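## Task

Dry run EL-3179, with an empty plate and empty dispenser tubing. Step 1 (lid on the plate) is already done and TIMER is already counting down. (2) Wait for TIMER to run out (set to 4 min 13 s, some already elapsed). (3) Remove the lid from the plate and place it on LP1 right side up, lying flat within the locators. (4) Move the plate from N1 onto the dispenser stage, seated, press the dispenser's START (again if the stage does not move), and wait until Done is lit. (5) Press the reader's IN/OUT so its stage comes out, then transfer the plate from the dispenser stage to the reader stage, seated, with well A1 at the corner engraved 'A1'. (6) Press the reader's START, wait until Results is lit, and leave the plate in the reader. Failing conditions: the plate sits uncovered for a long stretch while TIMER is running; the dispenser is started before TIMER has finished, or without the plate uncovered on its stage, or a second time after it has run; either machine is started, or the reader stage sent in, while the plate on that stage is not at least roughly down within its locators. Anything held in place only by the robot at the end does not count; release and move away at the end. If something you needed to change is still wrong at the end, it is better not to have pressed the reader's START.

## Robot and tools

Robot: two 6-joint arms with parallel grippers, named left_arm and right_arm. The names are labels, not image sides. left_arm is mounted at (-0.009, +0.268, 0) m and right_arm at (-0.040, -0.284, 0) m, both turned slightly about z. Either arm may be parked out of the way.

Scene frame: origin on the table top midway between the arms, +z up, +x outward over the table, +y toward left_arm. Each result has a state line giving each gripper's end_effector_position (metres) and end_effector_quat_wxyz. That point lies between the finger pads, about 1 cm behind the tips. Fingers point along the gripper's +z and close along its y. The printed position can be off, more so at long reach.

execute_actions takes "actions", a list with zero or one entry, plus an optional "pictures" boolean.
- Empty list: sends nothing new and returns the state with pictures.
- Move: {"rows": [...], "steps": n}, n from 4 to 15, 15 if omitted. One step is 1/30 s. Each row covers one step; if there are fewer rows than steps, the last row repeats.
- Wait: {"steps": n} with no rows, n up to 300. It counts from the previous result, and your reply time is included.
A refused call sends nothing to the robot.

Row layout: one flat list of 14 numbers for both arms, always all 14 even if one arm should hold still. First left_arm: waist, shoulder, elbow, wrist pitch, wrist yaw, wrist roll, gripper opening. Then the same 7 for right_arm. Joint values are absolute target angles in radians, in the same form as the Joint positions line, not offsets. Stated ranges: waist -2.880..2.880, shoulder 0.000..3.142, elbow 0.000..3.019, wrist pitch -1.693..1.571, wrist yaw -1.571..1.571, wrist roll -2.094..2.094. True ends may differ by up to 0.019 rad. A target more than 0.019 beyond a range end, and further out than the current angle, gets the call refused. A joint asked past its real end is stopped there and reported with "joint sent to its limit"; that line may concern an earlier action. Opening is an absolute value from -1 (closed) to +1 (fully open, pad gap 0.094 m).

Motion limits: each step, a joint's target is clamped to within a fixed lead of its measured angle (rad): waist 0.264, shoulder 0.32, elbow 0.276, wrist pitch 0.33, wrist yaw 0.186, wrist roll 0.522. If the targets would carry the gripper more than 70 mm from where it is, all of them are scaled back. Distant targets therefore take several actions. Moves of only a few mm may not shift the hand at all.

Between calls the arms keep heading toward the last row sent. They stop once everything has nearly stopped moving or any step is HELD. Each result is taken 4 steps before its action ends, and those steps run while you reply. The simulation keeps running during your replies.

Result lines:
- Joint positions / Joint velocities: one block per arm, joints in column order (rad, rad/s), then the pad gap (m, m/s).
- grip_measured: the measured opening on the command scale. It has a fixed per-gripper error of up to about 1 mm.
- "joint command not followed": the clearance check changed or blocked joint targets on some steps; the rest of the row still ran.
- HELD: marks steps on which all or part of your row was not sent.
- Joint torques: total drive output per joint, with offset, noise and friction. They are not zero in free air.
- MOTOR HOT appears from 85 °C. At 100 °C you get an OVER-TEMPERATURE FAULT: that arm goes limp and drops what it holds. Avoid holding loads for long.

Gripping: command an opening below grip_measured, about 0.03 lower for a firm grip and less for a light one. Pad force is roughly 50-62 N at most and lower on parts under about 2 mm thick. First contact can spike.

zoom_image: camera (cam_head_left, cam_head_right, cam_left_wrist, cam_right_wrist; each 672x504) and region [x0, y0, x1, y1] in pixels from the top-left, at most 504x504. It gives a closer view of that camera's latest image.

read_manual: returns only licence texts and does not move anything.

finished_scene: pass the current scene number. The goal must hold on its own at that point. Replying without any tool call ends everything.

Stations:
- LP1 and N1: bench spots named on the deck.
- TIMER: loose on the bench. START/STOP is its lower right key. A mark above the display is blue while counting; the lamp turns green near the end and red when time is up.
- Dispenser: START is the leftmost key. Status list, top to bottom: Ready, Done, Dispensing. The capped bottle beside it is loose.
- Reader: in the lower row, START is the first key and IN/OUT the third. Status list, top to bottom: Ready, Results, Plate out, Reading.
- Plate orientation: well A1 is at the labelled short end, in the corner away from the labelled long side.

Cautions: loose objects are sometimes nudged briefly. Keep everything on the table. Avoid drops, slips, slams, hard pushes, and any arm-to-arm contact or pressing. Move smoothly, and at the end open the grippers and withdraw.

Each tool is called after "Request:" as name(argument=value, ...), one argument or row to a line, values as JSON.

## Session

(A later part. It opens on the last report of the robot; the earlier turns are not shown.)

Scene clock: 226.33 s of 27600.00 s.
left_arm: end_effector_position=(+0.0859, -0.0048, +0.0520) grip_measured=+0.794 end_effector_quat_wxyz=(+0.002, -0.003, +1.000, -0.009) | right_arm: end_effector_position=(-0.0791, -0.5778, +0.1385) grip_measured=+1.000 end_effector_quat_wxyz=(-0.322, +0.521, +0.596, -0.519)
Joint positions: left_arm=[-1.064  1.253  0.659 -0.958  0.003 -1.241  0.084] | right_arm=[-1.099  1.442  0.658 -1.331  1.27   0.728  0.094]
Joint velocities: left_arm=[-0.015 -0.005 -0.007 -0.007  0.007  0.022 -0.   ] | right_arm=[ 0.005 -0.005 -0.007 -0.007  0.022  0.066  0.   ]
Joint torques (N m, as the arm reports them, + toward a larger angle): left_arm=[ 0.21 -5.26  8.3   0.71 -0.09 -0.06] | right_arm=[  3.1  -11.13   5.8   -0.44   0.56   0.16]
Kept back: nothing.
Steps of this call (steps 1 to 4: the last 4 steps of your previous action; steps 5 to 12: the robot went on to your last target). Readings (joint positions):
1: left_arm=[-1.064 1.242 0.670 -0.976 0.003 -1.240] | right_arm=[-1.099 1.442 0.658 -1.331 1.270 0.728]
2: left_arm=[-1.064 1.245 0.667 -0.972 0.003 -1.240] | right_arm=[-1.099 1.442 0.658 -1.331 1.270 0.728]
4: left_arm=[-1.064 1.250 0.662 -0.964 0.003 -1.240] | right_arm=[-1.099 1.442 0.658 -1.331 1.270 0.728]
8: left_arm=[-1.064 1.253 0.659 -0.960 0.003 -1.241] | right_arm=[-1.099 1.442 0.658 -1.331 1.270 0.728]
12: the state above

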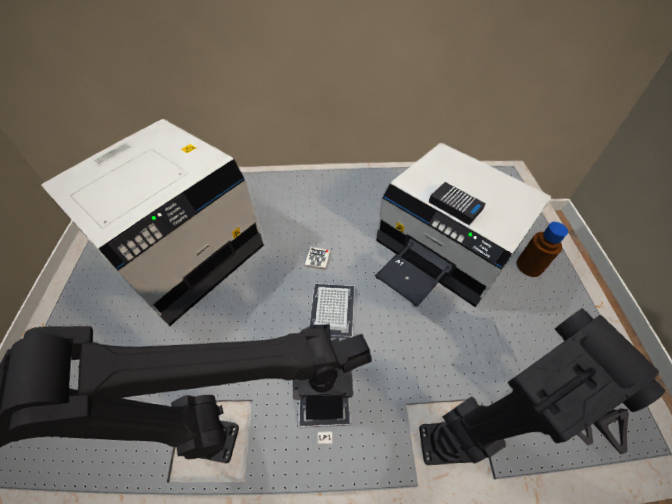

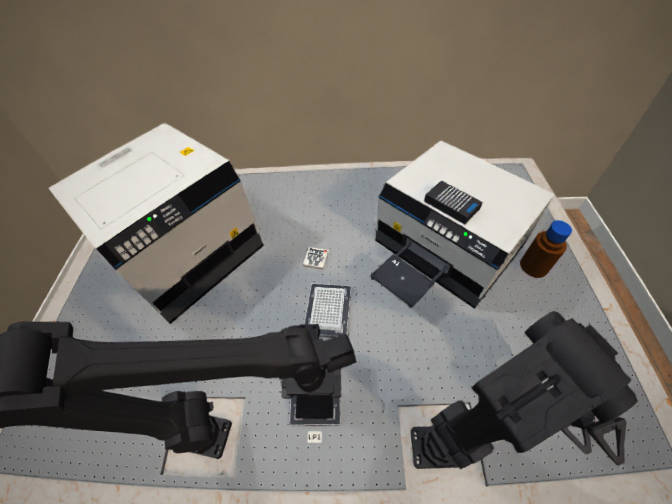

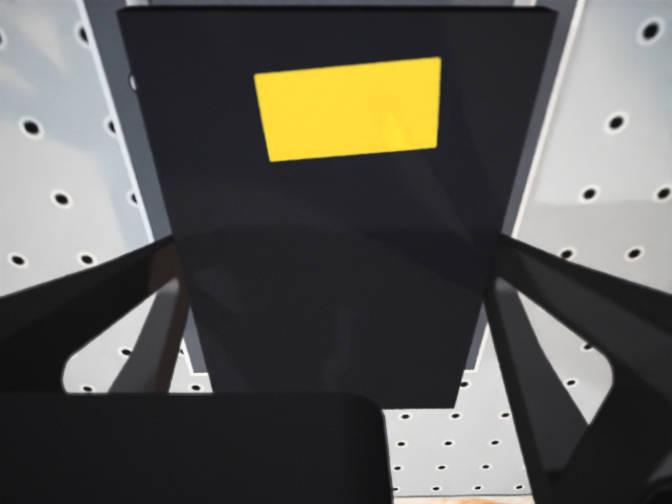

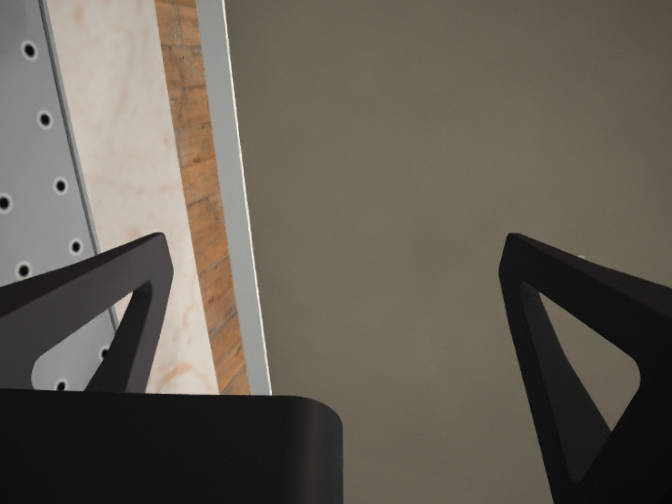

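Request:
execute_actions(
  actions=[
    {"rows":[[-1.068,1.2634,0.660,-0.9455,0.005,-1.246,0.758,-1.1,1.43,0.65,-1.331,1.27,0.728,1],[-1.062,1.2634,0.660,-0.9455,0.005,-1.241,0.758,-1.1,1.43,0.65,-1.331,1.27,0.728,1],[-1.056,1.2634,0.660,-0.9455,0.005,-1.236,0.758,-1.1,1.43,0.65,-1.331,1.27,0.728,1],[-1.051,1.2634,0.660,-0.9455,0.005,-1.231,0.758,-1.1,1.43,0.65,-1.331,1.27,0.728,1],[-1.047,1.2634,0.660,-0.9445,0.005,-1.227,0.758,-1.1,1.43,0.65,-1.331,1.27,0.728,1],[-1.044,1.2634,0.660,-0.9435,0.005,-1.224,0.758,-1.1,1.43,0.65,-1.331,1.27,0.728,1],[-1.041,1.264,0.659,-0.9425,0.005,-1.221,0.758,-1.1,1.43,0.65,-1.331,1.27,0.728,1],[-1.038,1.265,0.658,-0.9415,0.005,-1.219,0.758,-1.1,1.43,0.65,-1.331,1.27,0.728,1],[-1.035,1.266,0.657,-0.940,0.005,-1.217,0.758,-1.1,1.43,0.65,-1.331,1.27,0.728,1],[-1.033,1.267,0.656,-0.9385,0.005,-1.215,0.758,-1.1,1.43,0.65,-1.331,1.27,0.728,1],[-1.031,1.268,0.6555,-0.937,0.005,-1.214,0.758,-1.1,1.43,0.65,-1.331,1.27,0.728,1],[-1.030,1.269,0.655,-0.936,0.005,-1.213,0.758,-1.1,1.43,0.65,-1.331,1.27,0.728,1],[-1.029,1.269,0.655,-0.935,0.005,-1.212,0.758,-1.1,1.43,0.65,-1.331,1.27,0.728,1]],"steps":13},
  ],
)

Request:
execute_actions(
  actions=[
    {"steps":14},
  ],
  pictures=true,
)

Request:
zoom_image(
  camera="cam_left_wrist",
  region=[60, 0, 200, 130],
)

Request:
zoom_image(
  camera="cam_left_wrist",
  region=[480, 0, 620, 130],
)

Request:
zoom_image(
  camera="cam_left_wrist",
  region=[160, 300, 520, 420],
)

Scene clock: 228.53 s of 27600.00 s.
left_arm: end_effector_position=(+0.0890, -0.0046, +0.0520) grip_measured=+0.794 end_effector_quat_wxyz=(+0.002, -0.005, +1.000, -0.011) | right_arm: end_effector_position=(-0.0791, -0.5778, +0.1385) grip_measured=+1.000 end_effector_quat_wxyz=(-0.322, +0.521, +0.596, -0.519)
Joint positions: left_arm=[-1.054  1.253  0.659 -0.955  0.003 -1.234  0.084] | right_arm=[-1.099  1.442  0.658 -1.331  1.27   0.728  0.094]
Joint velocities: left_arm=[ 0.093  0.005  0.002  0.027 -0.007 -0.007 -0.001] | right_arm=[-0.024 -0.015 -0.002 -0.007  0.037 -0.022  0.   ]
Joint torques (N m, as the arm reports them, + toward a larger angle): left_arm=[ 2.43 -5.43  8.1   0.65 -0.1   0.13] | right_arm=[  3.   -11.18   5.78  -0.44   0.56   0.16]
Steps of this call (steps 1 to 30: the robot went on to your last target; steps 31 to 57: nothing new was sent; steps 58 to 66: the first 9 steps of this action). Readings (joint positions):
58: left_arm=[-1.064 1.253 0.659 -0.958 0.003 -1.241] | right_arm=[-1.099 1.442 0.658 -1.331 1.270 0.728]
59: left_arm=[-1.064 1.253 0.659 -0.958 0.003 -1.241] | right_arm=[-1.099 1.442 0.658 -1.331 1.270 0.728]
61: left_arm=[-1.064 1.253 0.659 -0.958 0.003 -1.241] | right_arm=[-1.099 1.442 0.658 -1.331 1.270 0.728]
65: left_arm=[-1.057 1.253 0.659 -0.956 0.003 -1.236] | right_arm=[-1.099 1.442 0.658 -1.331 1.270 0.728]
66: the state above

Scene clock: 229.00 s of 27600.00 s.
left_arm: end_effector_position=(+0.0936, -0.0046, +0.0515) grip_measured=+0.794 end_effector_quat_wxyz=(+0.003, -0.007, +1.000, -0.013) | right_arm: end_effector_position=(-0.0791, -0.5778, +0.1385) grip_measured=+1.000 end_effector_quat_wxyz=(-0.322, +0.521, +0.596, -0.519)
Joint positions: left_arm=[-1.039  1.255  0.659 -0.948  0.003 -1.223  0.084] | right_arm=[-1.099  1.442  0.658 -1.331  1.27   0.728  0.094]
Joint velocities: left_arm=[-0.015  0.005 -0.012  0.002  0.022 -0.022 -0.   ] | right_arm=[ 0.005 -0.005  0.007  0.017 -0.066 -0.007  0.   ]
Joint torques (N m, as the arm reports them, + toward a larger angle): left_arm=[ 1.79 -5.43  7.97  0.76 -0.1   0.11] | right_arm=[  3.03 -11.14   5.8   -0.45   0.55   0.16]
Kept back: nothing.
Steps of this call (steps 1 to 4: the last 4 steps of your previous action; steps 5 to 14: the robot went on to your last target). Readings (joint positions):
1: left_arm=[-1.051 1.253 0.659 -0.954 0.003 -1.233] | right_arm=[-1.099 1.442 0.658 -1.331 1.270 0.728]
2: left_arm=[-1.047 1.253 0.659 -0.953 0.003 -1.231] | right_arm=[-1.099 1.442 0.658 -1.331 1.270 0.728]
4: left_arm=[-1.042 1.254 0.659 -0.950 0.003 -1.228] | right_arm=[-1.099 1.442 0.658 -1.331 1.270 0.728]
8: left_arm=[-1.039 1.255 0.659 -0.948 0.003 -1.225] | right_arm=[-1.099 1.442 0.658 -1.331 1.270 0.728]
14: the state above

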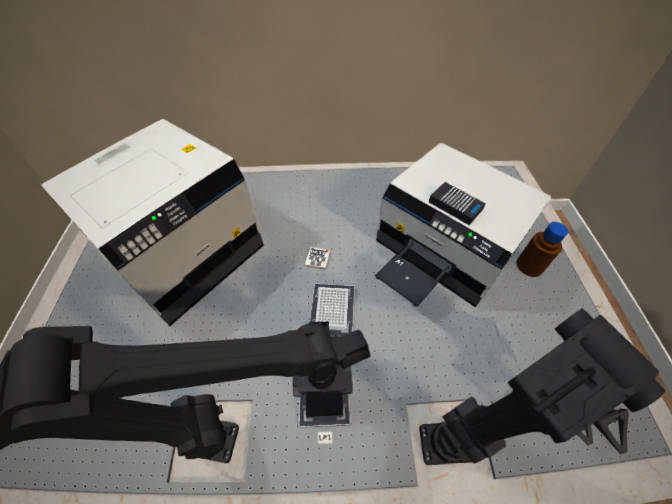

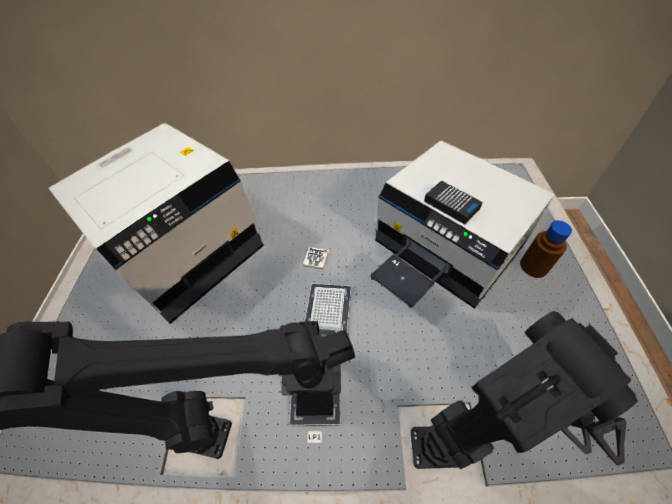

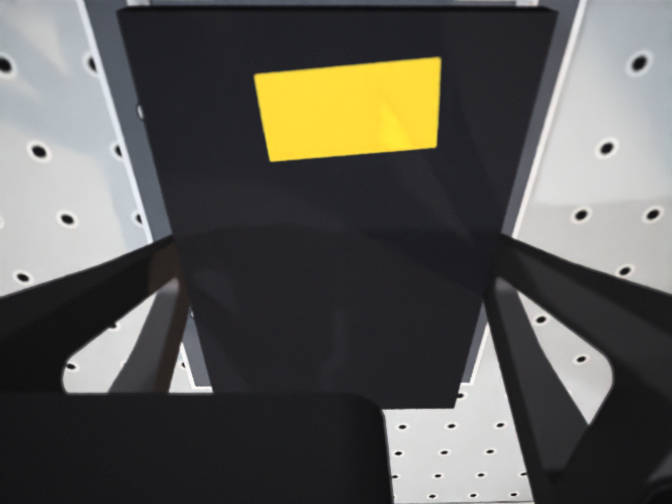

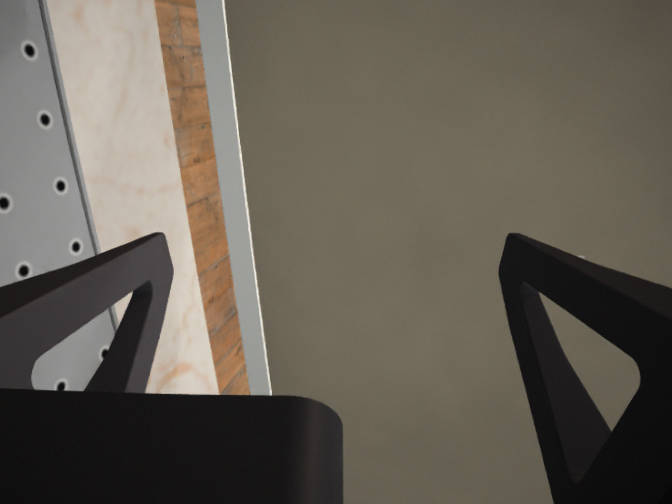

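Region (60, 0, 200, 130) of cam_left_wrist's 672x504 image, scaled by 3.600, with more detail than that image has; it fills the top 468 rows of this view, and the rest is white.

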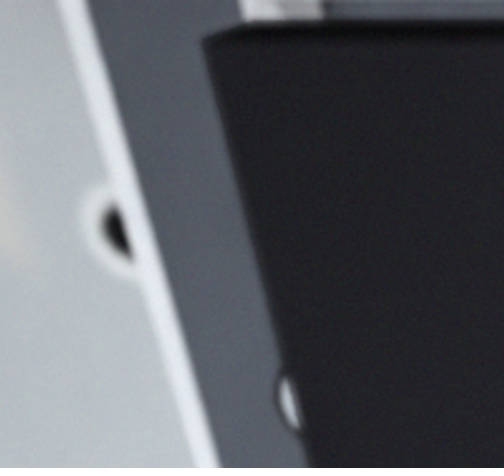

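Region (480, 0, 620, 130) of cam_left_wrist's 672x504 image, scaled by 3.600, with more detail than that image has; it fills the top 468 rows of this view, and the rest is white.

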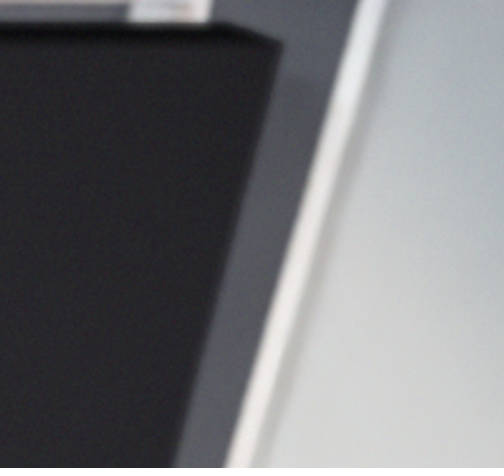

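Region (160, 300, 520, 420) of cam_left_wrist's 672x504 image, scaled by 1.400, with more detail than that image has.

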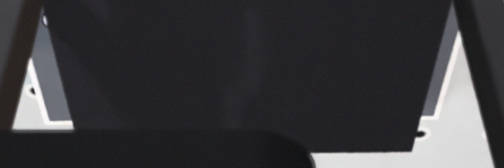

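Request:
execute_actions(
  actions=[
    {"rows":[[-1.029,1.270,0.654,-0.935,0.005,-1.212,0.758,-1.1,1.43,0.65,-1.331,1.27,0.728,1],[-1.029,1.271,0.653,-0.935,0.005,-1.212,0.758,-1.1,1.43,0.65,-1.331,1.27,0.728,1],[-1.029,1.272,0.652,-0.934,0.005,-1.212,0.758,-1.1,1.43,0.65,-1.331,1.27,0.728,1],[-1.029,1.273,0.651,-0.932,0.005,-1.212,0.758,-1.1,1.43,0.65,-1.331,1.27,0.728,1],[-1.029,1.274,0.6505,-0.930,0.005,-1.212,0.758,-1.1,1.43,0.65,-1.331,1.27,0.728,1],[-1.029,1.275,0.6505,-0.928,0.005,-1.212,0.758,-1.1,1.43,0.65,-1.331,1.27,0.728,1],[-1.029,1.276,0.6505,-0.926,0.005,-1.212,0.758,-1.1,1.43,0.65,-1.331,1.27,0.728,1],[-1.029,1.277,0.6505,-0.924,0.005,-1.212,0.758,-1.1,1.43,0.65,-1.331,1.27,0.728,1],[-1.029,1.277,0.6505,-0.9227,0.005,-1.212,0.758,-1.1,1.43,0.65,-1.331,1.27,0.728,1]],"steps":10},
  ],
)

Request:
execute_actions(
  actions=[
    {"steps":12},
  ],
  pictures=true,
)

Request:
zoom_image(
  camera="cam_left_wrist",
  region=[60, 0, 200, 130],
)

Request:
zoom_image(
  camera="cam_left_wrist",
  region=[475, 0, 615, 130],
)

Request:
zoom_image(
  camera="cam_left_wrist",
  region=[160, 300, 520, 420],
)

Scene clock: 230.20 s of 27600.00 s.
left_arm: end_effector_position=(+0.0927, -0.0021, +0.0484) grip_measured=+0.794 end_effector_quat_wxyz=(+0.002, -0.006, +1.000, -0.010) | right_arm: end_effector_position=(-0.0791, -0.5778, +0.1385) grip_measured=+1.000 end_effector_quat_wxyz=(-0.322, +0.521, +0.596, -0.519)
Joint positions: left_arm=[-1.039  1.258  0.652 -0.944  0.003 -1.222  0.084] | right_arm=[-1.099  1.442  0.658 -1.331  1.27   0.728  0.094]
Joint velocities: left_arm=[-0.015  0.054 -0.017  0.042  0.037  0.022 -0.   ] | right_arm=[-0.015 -0.015 -0.012 -0.012  0.007 -0.022  0.   ]
Joint torques (N m, as the arm reports them, + toward a larger angle): left_arm=[ 1.66 -5.29  8.14  0.72 -0.08  0.12] | right_arm=[  2.92 -11.13   5.8   -0.45   0.55   0.16]
Steps of this call (steps 1 to 30: the robot went on to your last target; steps 31 to 36: the first 6 steps of this action). Readings (joint positions):
31: left_arm=[-1.039 1.255 0.659 -0.948 0.003 -1.222] | right_arm=[-1.099 1.442 0.658 -1.331 1.270 0.728]
32: left_arm=[-1.039 1.255 0.658 -0.948 0.003 -1.222] | right_arm=[-1.099 1.442 0.658 -1.331 1.270 0.728]
34: left_arm=[-1.039 1.256 0.655 -0.947 0.003 -1.222] | right_arm=[-1.099 1.442 0.658 -1.331 1.270 0.728]
36: the state above

Scene clock: 230.60 s of 27600.00 s.
left_arm: end_effector_position=(+0.0930, -0.0028, +0.0462) grip_measured=+0.794 end_effector_quat_wxyz=(+0.002, -0.006, +1.000, -0.010) | right_arm: end_effector_position=(-0.0791, -0.5778, +0.1385) grip_measured=+1.000 end_effector_quat_wxyz=(-0.322, +0.521, +0.596, -0.519)
Joint positions: left_arm=[-1.039  1.264  0.65  -0.935  0.003 -1.222  0.084] | right_arm=[-1.099  1.442  0.658 -1.331  1.27   0.728  0.094]
Joint velocities: left_arm=[-0.015 -0.005 -0.002 -0.007 -0.051  0.037 -0.001] | right_arm=[ 0.005  0.005 -0.007 -0.002 -0.037  0.022  0.   ]
Joint torques (N m, as the arm reports them, + toward a larger angle): left_arm=[ 1.5  -5.53  8.19  0.73 -0.09  0.14] | right_arm=[  2.98 -11.08   5.81  -0.46   0.56   0.16]
Kept back: nothing.
Steps of this call (steps 1 to 4: the last 4 steps of your previous action; steps 5 to 12: the robot went on to your last target). Readings (joint positions):
1: left_arm=[-1.039 1.259 0.651 -0.943 0.003 -1.222] | right_arm=[-1.099 1.442 0.658 -1.331 1.270 0.728]
2: left_arm=[-1.039 1.261 0.651 -0.941 0.003 -1.222] | right_arm=[-1.099 1.442 0.658 -1.331 1.270 0.728]
4: left_arm=[-1.039 1.263 0.650 -0.938 0.003 -1.222] | right_arm=[-1.099 1.442 0.658 -1.331 1.270 0.728]
8: left_arm=[-1.039 1.264 0.650 -0.936 0.003 -1.222] | right_arm=[-1.099 1.442 0.658 -1.331 1.270 0.728]
12: the state above

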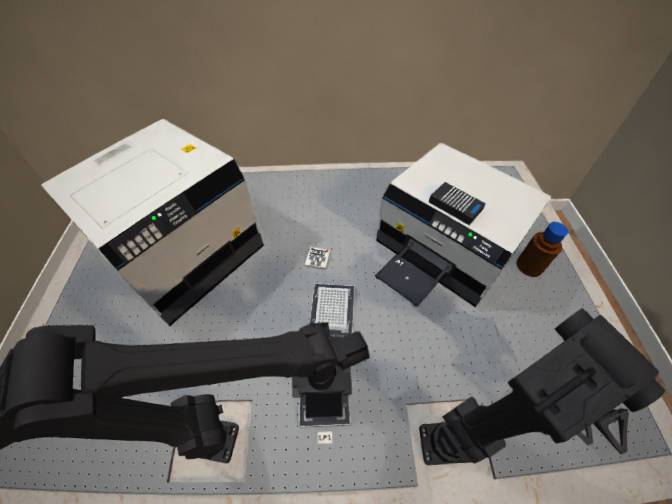

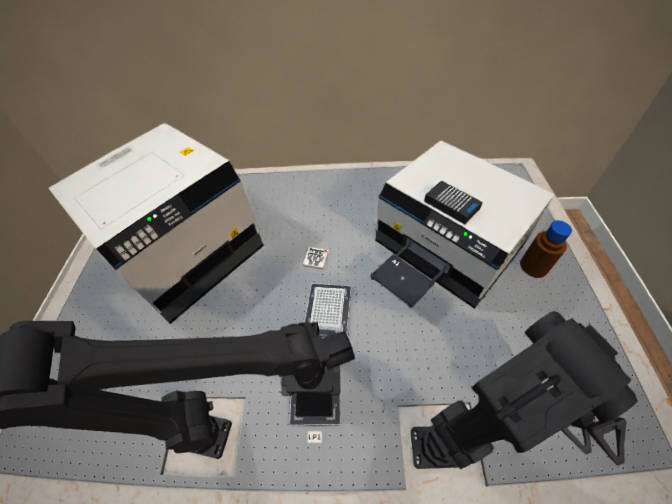

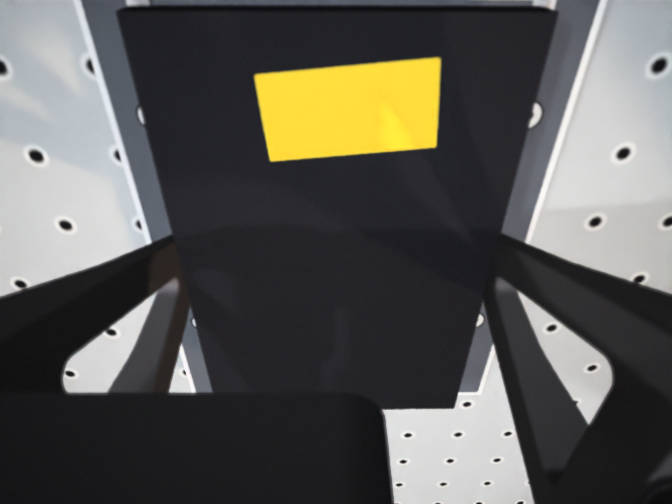

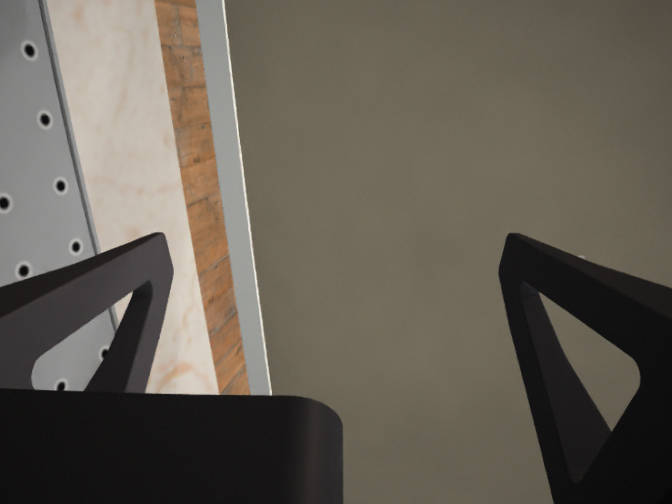

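Region (60, 0, 200, 130) of cam_left_wrist's 672x504 image, scaled by 3.600, with more detail than that image has; it fills the top 468 rows of this view, and the rest is white.

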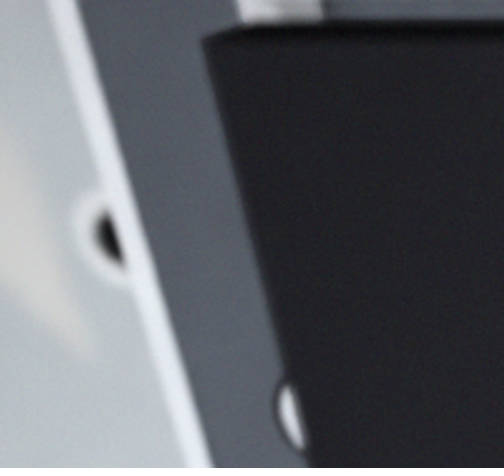

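Region (475, 0, 615, 130) of cam_left_wrist's 672x504 image, scaled by 3.600, with more detail than that image has; it fills the top 468 rows of this view, and the rest is white.

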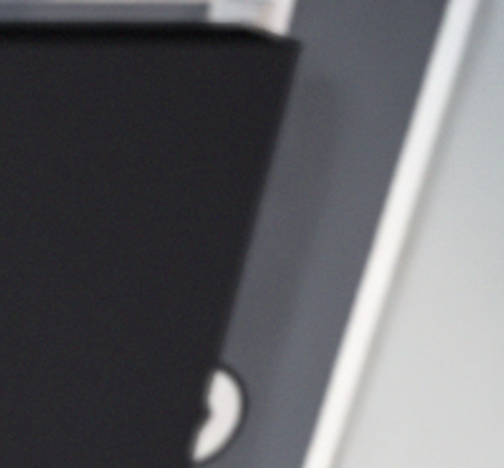

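Region (160, 300, 520, 420) of cam_left_wrist's 672x504 image, scaled by 1.400, with more detail than that image has.

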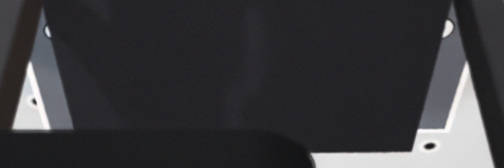

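Request:
execute_actions(
  actions=[
    {"rows":[[-1.029,1.278,0.6495,-0.921,0.005,-1.212,0.758,-1.1,1.43,0.65,-1.331,1.27,0.728,1],[-1.029,1.279,0.648,-0.919,0.005,-1.212,0.758,-1.1,1.43,0.65,-1.331,1.27,0.728,1],[-1.029,1.280,0.647,-0.917,0.005,-1.212,0.758,-1.1,1.43,0.65,-1.331,1.27,0.728,1],[-1.029,1.281,0.646,-0.915,0.005,-1.212,0.758,-1.1,1.43,0.65,-1.331,1.27,0.728,1],[-1.029,1.282,0.6455,-0.913,0.005,-1.212,0.758,-1.1,1.43,0.65,-1.331,1.27,0.728,1],[-1.029,1.283,0.645,-0.911,0.005,-1.212,0.758,-1.1,1.43,0.65,-1.331,1.27,0.728,1],[-1.029,1.284,0.6445,-0.909,0.005,-1.212,0.758,-1.1,1.43,0.65,-1.331,1.27,0.728,1],[-1.029,1.285,0.644,-0.907,0.005,-1.212,0.758,-1.1,1.43,0.65,-1.331,1.27,0.728,1],[-1.029,1.286,0.6435,-0.905,0.005,-1.212,0.758,-1.1,1.43,0.65,-1.331,1.27,0.728,1],[-1.029,1.287,0.643,-0.903,0.005,-1.212,0.758,-1.1,1.43,0.65,-1.331,1.27,0.728,1],[-1.029,1.288,0.6425,-0.901,0.005,-1.212,0.758,-1.1,1.43,0.65,-1.331,1.27,0.728,1],[-1.029,1.289,0.642,-0.899,0.005,-1.212,0.758,-1.1,1.43,0.65,-1.331,1.27,0.728,1],[-1.029,1.290,0.6415,-0.8975,0.005,-1.212,0.758,-1.1,1.43,0.65,-1.331,1.27,0.728,1]],"steps":13},
  ],
)

Request:
execute_actions(
  actions=[
    {"steps":12},
  ],
  pictures=true,
)

Request:
zoom_image(
  camera="cam_left_wrist",
  region=[60, 0, 200, 130],
)

Request:
zoom_image(
  camera="cam_left_wrist",
  region=[475, 0, 615, 130],
)

Request:
zoom_image(
  camera="cam_left_wrist",
  region=[160, 300, 520, 420],
)

Scene clock: 231.77 s of 27600.00 s.
left_arm: end_effector_position=(+0.0935, -0.0043, +0.0439) grip_measured=+0.794 end_effector_quat_wxyz=(+0.003, -0.006, +1.000, -0.013) | right_arm: end_effector_position=(-0.0791, -0.5778, +0.1385) grip_measured=+1.000 end_effector_quat_wxyz=(-0.322, +0.521, +0.596, -0.519)
Joint positions: left_arm=[-1.039  1.269  0.647 -0.921  0.003 -1.222  0.084] | right_arm=[-1.099  1.442  0.658 -1.331  1.27   0.728  0.094]
Joint velocities: left_arm=[-0.005  0.054 -0.051  0.051  0.051 -0.066  0.   ] | right_arm=[-0.015  0.005  0.007 -0.002  0.007 -0.007  0.   ]
Joint torques (N m, as the arm reports them, + toward a larger angle): left_arm=[ 1.53 -5.7   8.21  0.55 -0.09  0.12] | right_arm=[  3.02 -11.12   5.8   -0.46   0.56   0.16]
Steps of this call (steps 1 to 15: the robot went on to your last target; steps 16 to 26: nothing new was sent; steps 27 to 35: the first 9 steps of this action). Readings (joint positions):
27: left_arm=[-1.039 1.264 0.650 -0.935 0.003 -1.222] | right_arm=[-1.099 1.442 0.658 -1.331 1.270 0.728]
28: left_arm=[-1.039 1.264 0.650 -0.935 0.003 -1.222] | right_arm=[-1.099 1.442 0.658 -1.331 1.270 0.728]
30: left_arm=[-1.039 1.265 0.650 -0.932 0.003 -1.222] | right_arm=[-1.099 1.442 0.658 -1.331 1.270 0.728]
34: left_arm=[-1.039 1.268 0.648 -0.923 0.003 -1.222] | right_arm=[-1.099 1.442 0.658 -1.331 1.270 0.728]
35: the state above

Scene clock: 232.17 s of 27600.00 s.
left_arm: end_effector_position=(+0.0934, -0.0039, +0.0403) grip_measured=+0.794 end_effector_quat_wxyz=(+0.003, -0.006, +1.000, -0.012) | right_arm: end_effector_position=(-0.0791, -0.5778, +0.1385) grip_measured=+1.000 end_effector_quat_wxyz=(-0.322, +0.521, +0.596, -0.519)
Joint positions: left_arm=[-1.039  1.277  0.642 -0.911  0.003 -1.222  0.084] | right_arm=[-1.099  1.442  0.658 -1.331  1.27   0.728  0.094]
Joint velocities: left_arm=[ 0.005 -0.005 -0.027  0.002  0.022 -0.066  0.001] | right_arm=[ 0.005 -0.005 -0.017 -0.012  0.037 -0.081  0.   ]
Joint torques (N m, as the arm reports them, + toward a larger angle): left_arm=[ 1.6  -5.38  8.06  0.76 -0.07  0.11] | right_arm=[  3.05 -11.1    5.79  -0.45   0.55   0.16]
Kept back: nothing.
Steps of this call (steps 1 to 4: the last 4 steps of your previous action; steps 5 to 12: the robot went on to your last target). Readings (joint positions):
1: left_arm=[-1.039 1.270 0.646 -0.919 0.003 -1.222] | right_arm=[-1.099 1.442 0.658 -1.331 1.270 0.728]
2: left_arm=[-1.039 1.272 0.645 -0.918 0.003 -1.222] | right_arm=[-1.099 1.442 0.658 -1.331 1.270 0.728]
4: left_arm=[-1.039 1.274 0.643 -0.914 0.003 -1.222] | right_arm=[-1.099 1.442 0.658 -1.331 1.270 0.728]
8: left_arm=[-1.039 1.277 0.642 -0.911 0.003 -1.222] | right_arm=[-1.099 1.442 0.658 -1.331 1.270 0.728]
12: the state above

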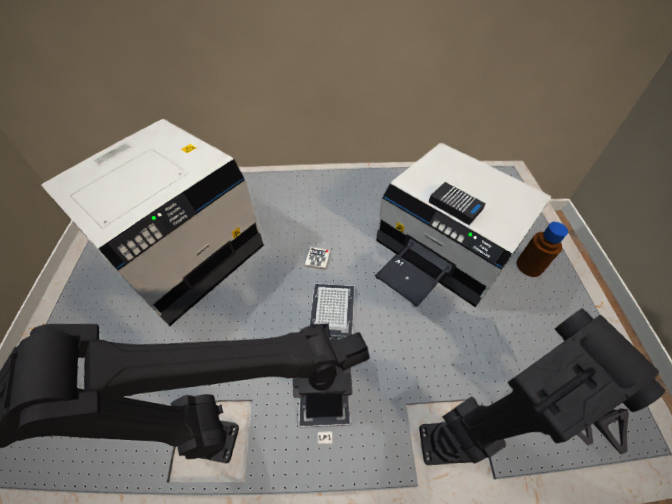

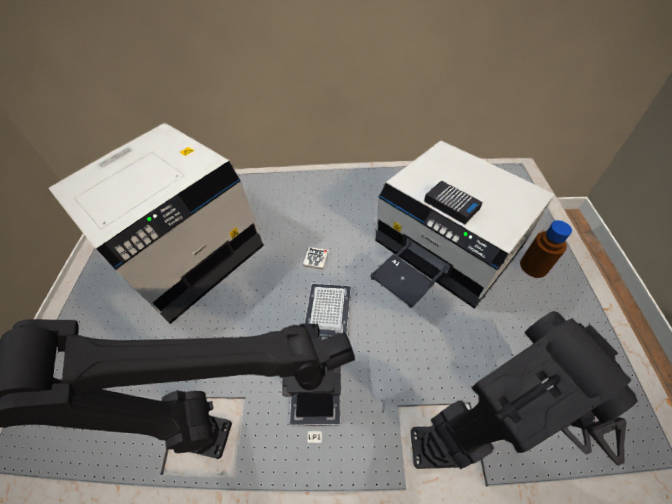

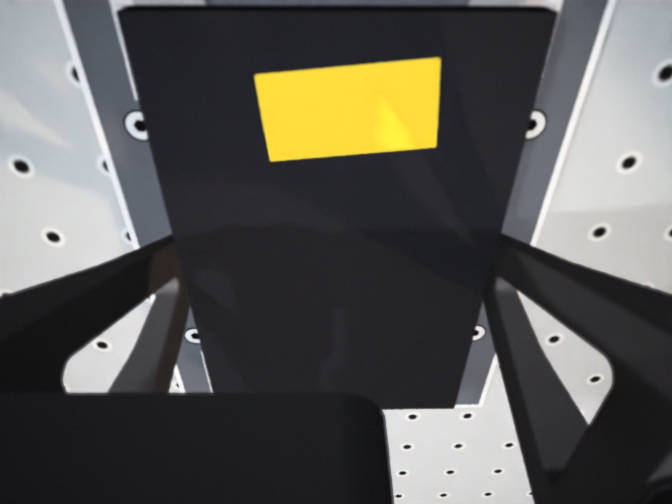

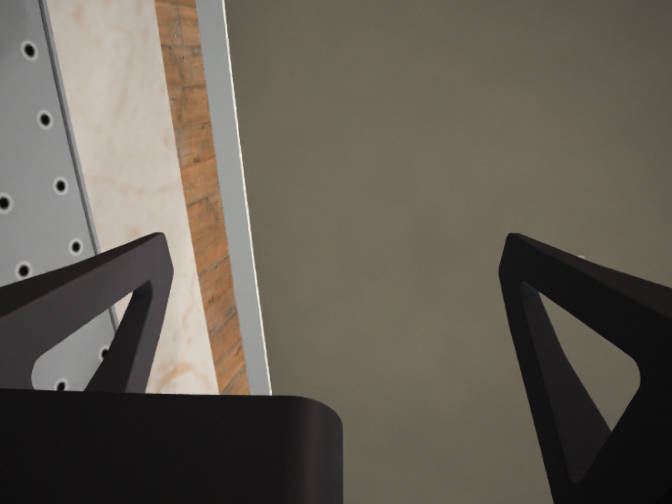

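Region (60, 0, 200, 130) of cam_left_wrist's 672x504 image, scaled by 3.600, with more detail than that image has; it fills the top 468 rows of this view, and the rest is white.

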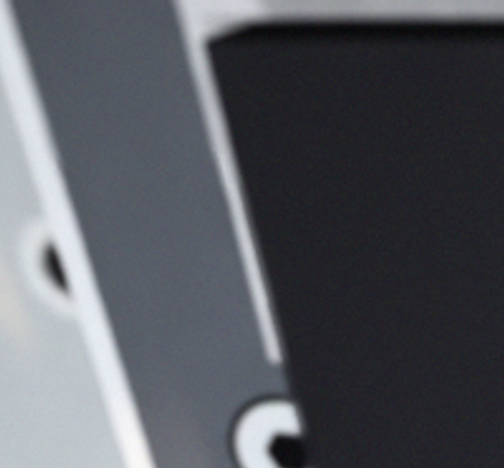

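Region (475, 0, 615, 130) of cam_left_wrist's 672x504 image, scaled by 3.600, with more detail than that image has; it fills the top 468 rows of this view, and the rest is white.

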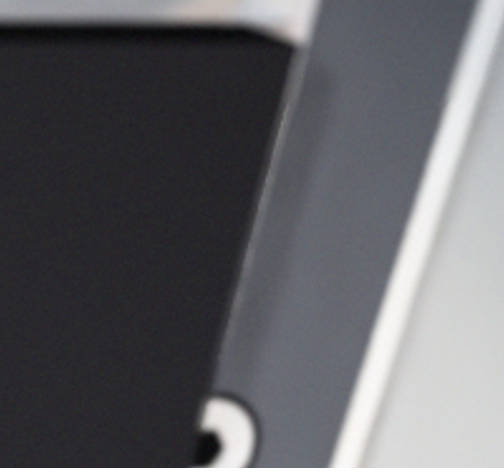

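Region (160, 300, 520, 420) of cam_left_wrist's 672x504 image, scaled by 1.400, with more detail than that image has.

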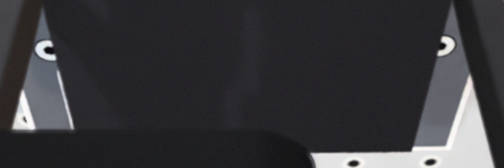

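Request:
execute_actions(
  actions=[],
)

Scene clock: 232.90 s of 27600.00 s.
left_arm: end_effector_position=(+0.0934, -0.0039, +0.0403) grip_measured=+0.794 end_effector_quat_wxyz=(+0.003, -0.006, +1.000, -0.012) | right_arm: end_effector_position=(-0.0791, -0.5778, +0.1385) grip_measured=+1.000 end_effector_quat_wxyz=(-0.322, +0.521, +0.596, -0.519)
Joint positions: left_arm=[-1.039  1.277  0.642 -0.911  0.003 -1.222  0.084] | right_arm=[-1.099  1.442  0.658 -1.331  1.27   0.728  0.094]
Joint velocities: left_arm=[-0.005 -0.005 -0.027 -0.022 -0.095 -0.051  0.   ] | right_arm=[-0.005 -0.005 -0.017 -0.002 -0.007 -0.051  0.   ]
Joint torques (N m, as the arm reports them, + toward a larger angle): left_arm=[ 1.55 -5.47  8.06  0.71 -0.09  0.12] | right_arm=[  3.02 -11.11   5.8   -0.47   0.56   0.16]
Kept back: nothing.
Steps of this call (steps 1 to 22: the robot went on to your last target). Readings (joint positions):
1: left_arm=[-1.039 1.277 0.642 -0.911 0.003 -1.222] | right_arm=[-1.099 1.442 0.658 -1.331 1.270 0.728]
2: left_arm=[-1.039 1.277 0.642 -0.911 0.003 -1.222] | right_arm=[-1.099 1.442 0.658 -1.331 1.270 0.728]
4: left_arm=[-1.039 1.277 0.642 -0.911 0.003 -1.222] | right_arm=[-1.099 1.442 0.658 -1.331 1.270 0.728]
8: left_arm=[-1.039 1.277 0.642 -0.911 0.003 -1.222] | right_arm=[-1.099 1.442 0.658 -1.331 1.270 0.728]
22: the state above

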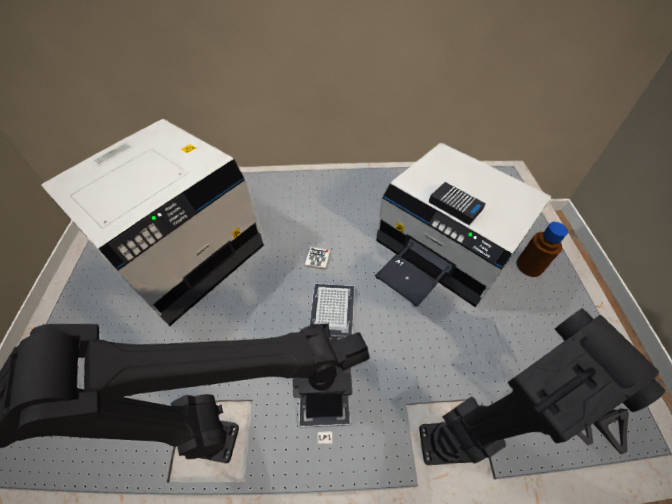

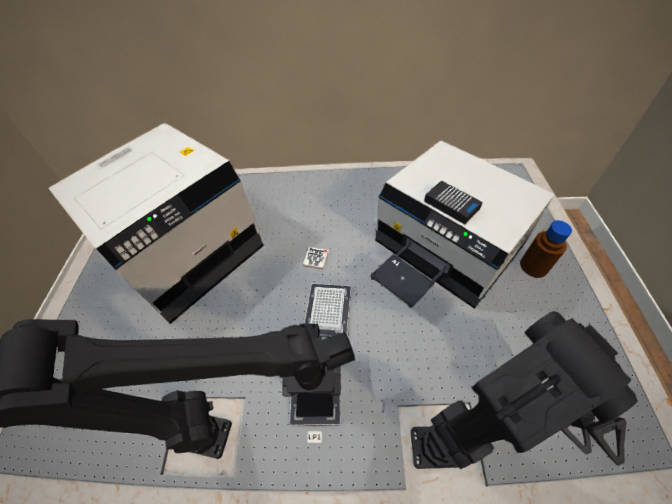

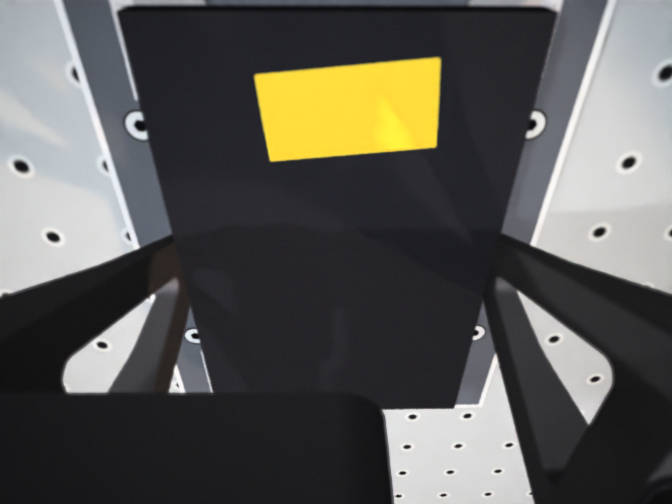

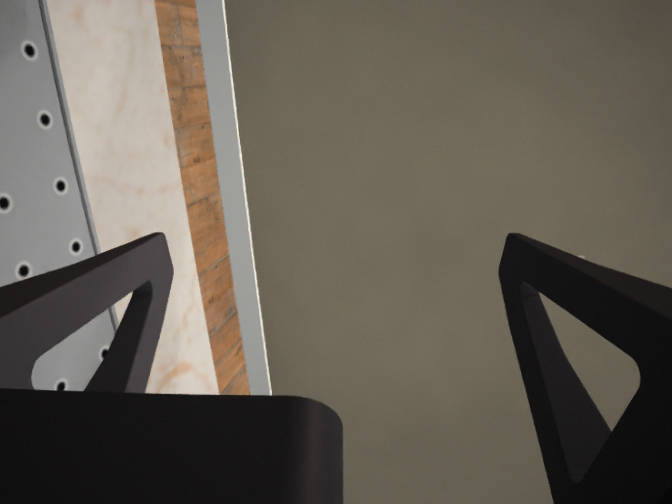

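Request:
execute_actions(
  actions=[
    {"rows":[[-1.029,1.291,0.641,-0.8975,0.005,-1.212,0.758,-1.1,1.43,0.65,-1.331,1.27,0.728,1],[-1.029,1.292,0.6403,-0.8965,0.005,-1.212,0.758,-1.1,1.43,0.65,-1.331,1.27,0.728,1],[-1.029,1.293,0.6395,-0.895,0.005,-1.212,0.758,-1.1,1.43,0.65,-1.331,1.27,0.728,1],[-1.029,1.2942,0.6386,-0.8925,0.005,-1.212,0.758,-1.1,1.43,0.65,-1.331,1.27,0.728,1]],"steps":15},
  ],
)

Request:
execute_actions(
  actions=[
    {"steps":10},
  ],
  pictures=true,
)

Scene clock: 233.63 s of 27600.00 s.
left_arm: end_effector_position=(+0.0937, -0.0049, +0.0395) grip_measured=+0.794 end_effector_quat_wxyz=(+0.003, -0.006, +1.000, -0.013) | right_arm: end_effector_position=(-0.0791, -0.5778, +0.1385) grip_measured=+1.000 end_effector_quat_wxyz=(-0.322, +0.521, +0.596, -0.519)
Joint positions: left_arm=[-1.039  1.28   0.642 -0.905  0.003 -1.222  0.084] | right_arm=[-1.099  1.442  0.658 -1.331  1.27   0.728  0.094]
Joint velocities: left_arm=[ 0.005 -0.005  0.007 -0.017 -0.037 -0.022 -0.   ] | right_arm=[-0.024  0.005 -0.017 -0.007  0.037  0.022  0.   ]
Joint torques (N m, as the arm reports them, + toward a larger angle): left_arm=[ 1.55 -5.24  7.76  0.74 -0.1   0.12] | right_arm=[  3.1  -11.11   5.79  -0.45   0.56   0.16]
Steps of this call (steps 1 to 11: the robot went on to your last target; steps 12 to 22: the first 11 steps of this action). Readings (joint positions):
12: left_arm=[-1.039 1.277 0.642 -0.911 0.003 -1.222] | right_arm=[-1.099 1.442 0.658 -1.331 1.270 0.728]
13: left_arm=[-1.039 1.277 0.642 -0.911 0.003 -1.222] | right_arm=[-1.099 1.442 0.658 -1.331 1.270 0.728]
15: left_arm=[-1.039 1.278 0.642 -0.909 0.003 -1.222] | right_arm=[-1.099 1.442 0.658 -1.331 1.270 0.728]
19: left_arm=[-1.039 1.280 0.642 -0.906 0.003 -1.222] | right_arm=[-1.099 1.442 0.658 -1.331 1.270 0.728]
22: the state above

Scene clock: 233.97 s of 27600.00 s.
left_arm: end_effector_position=(+0.0937, -0.0049, +0.0395) grip_measured=+0.794 end_effector_quat_wxyz=(+0.003, -0.006, +1.000, -0.013) | right_arm: end_effector_position=(-0.0791, -0.5778, +0.1385) grip_measured=+1.000 end_effector_quat_wxyz=(-0.322, +0.521, +0.596, -0.519)
Joint positions: left_arm=[-1.039  1.28   0.642 -0.905  0.003 -1.222  0.084] | right_arm=[-1.099  1.442  0.658 -1.331  1.27   0.728  0.094]
Joint velocities: left_arm=[ 0.005  0.015 -0.002 -0.017 -0.051  0.066 -0.001] | right_arm=[-0.024 -0.024 -0.007 -0.012 -0.139 -0.022  0.   ]
Joint torques (N m, as the arm reports them, + toward a larger angle): left_arm=[ 1.63 -5.59  7.8   0.74 -0.1   0.12] | right_arm=[  3.04 -11.2    5.78  -0.44   0.56   0.16]
Kept back: nothing.
Steps of this call (steps 1 to 4: the last 4 steps of your previous action; steps 5 to 10: the robot went on to your last target). Readings (joint positions):
1: left_arm=[-1.039 1.280 0.642 -0.905 0.003 -1.222] | right_arm=[-1.099 1.442 0.658 -1.331 1.270 0.728]
2: left_arm=[-1.039 1.280 0.642 -0.905 0.003 -1.222] | right_arm=[-1.099 1.442 0.658 -1.331 1.270 0.728]
4: left_arm=[-1.039 1.280 0.642 -0.905 0.003 -1.222] | right_arm=[-1.099 1.442 0.658 -1.331 1.270 0.728]
8: left_arm=[-1.039 1.280 0.642 -0.905 0.003 -1.222] | right_arm=[-1.099 1.442 0.658 -1.331 1.270 0.728]
10: the state above

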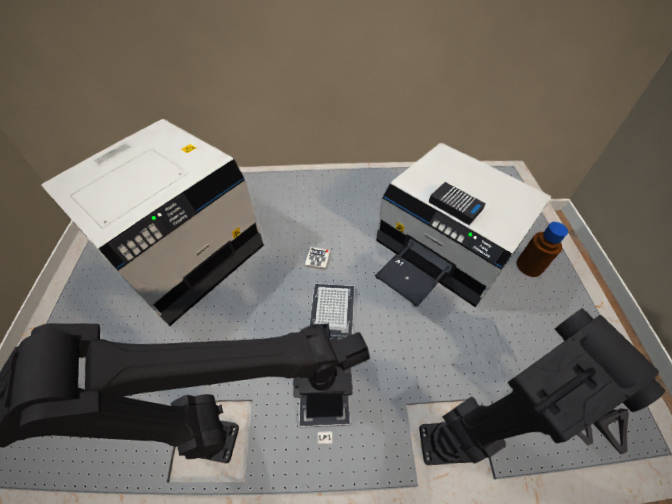

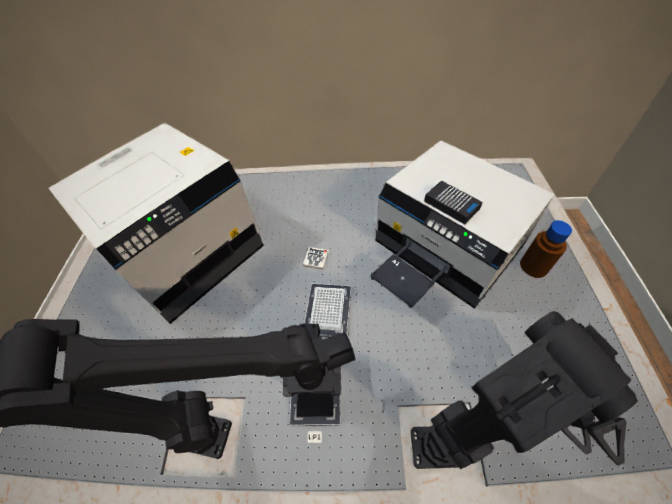

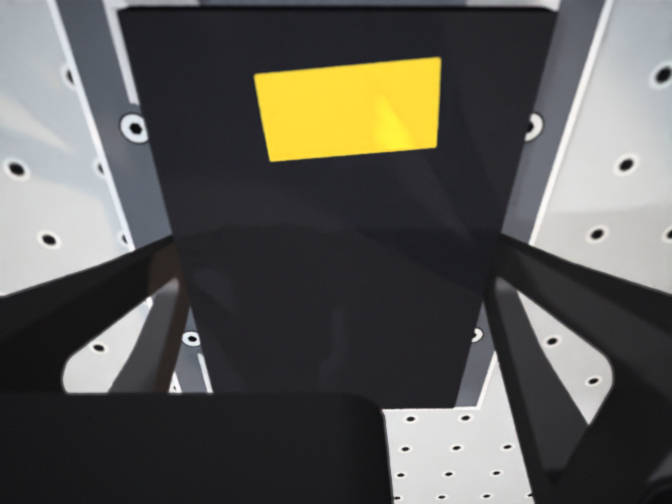

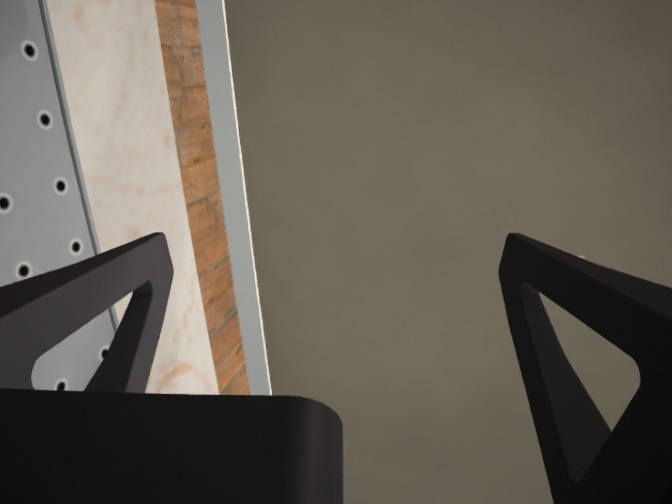

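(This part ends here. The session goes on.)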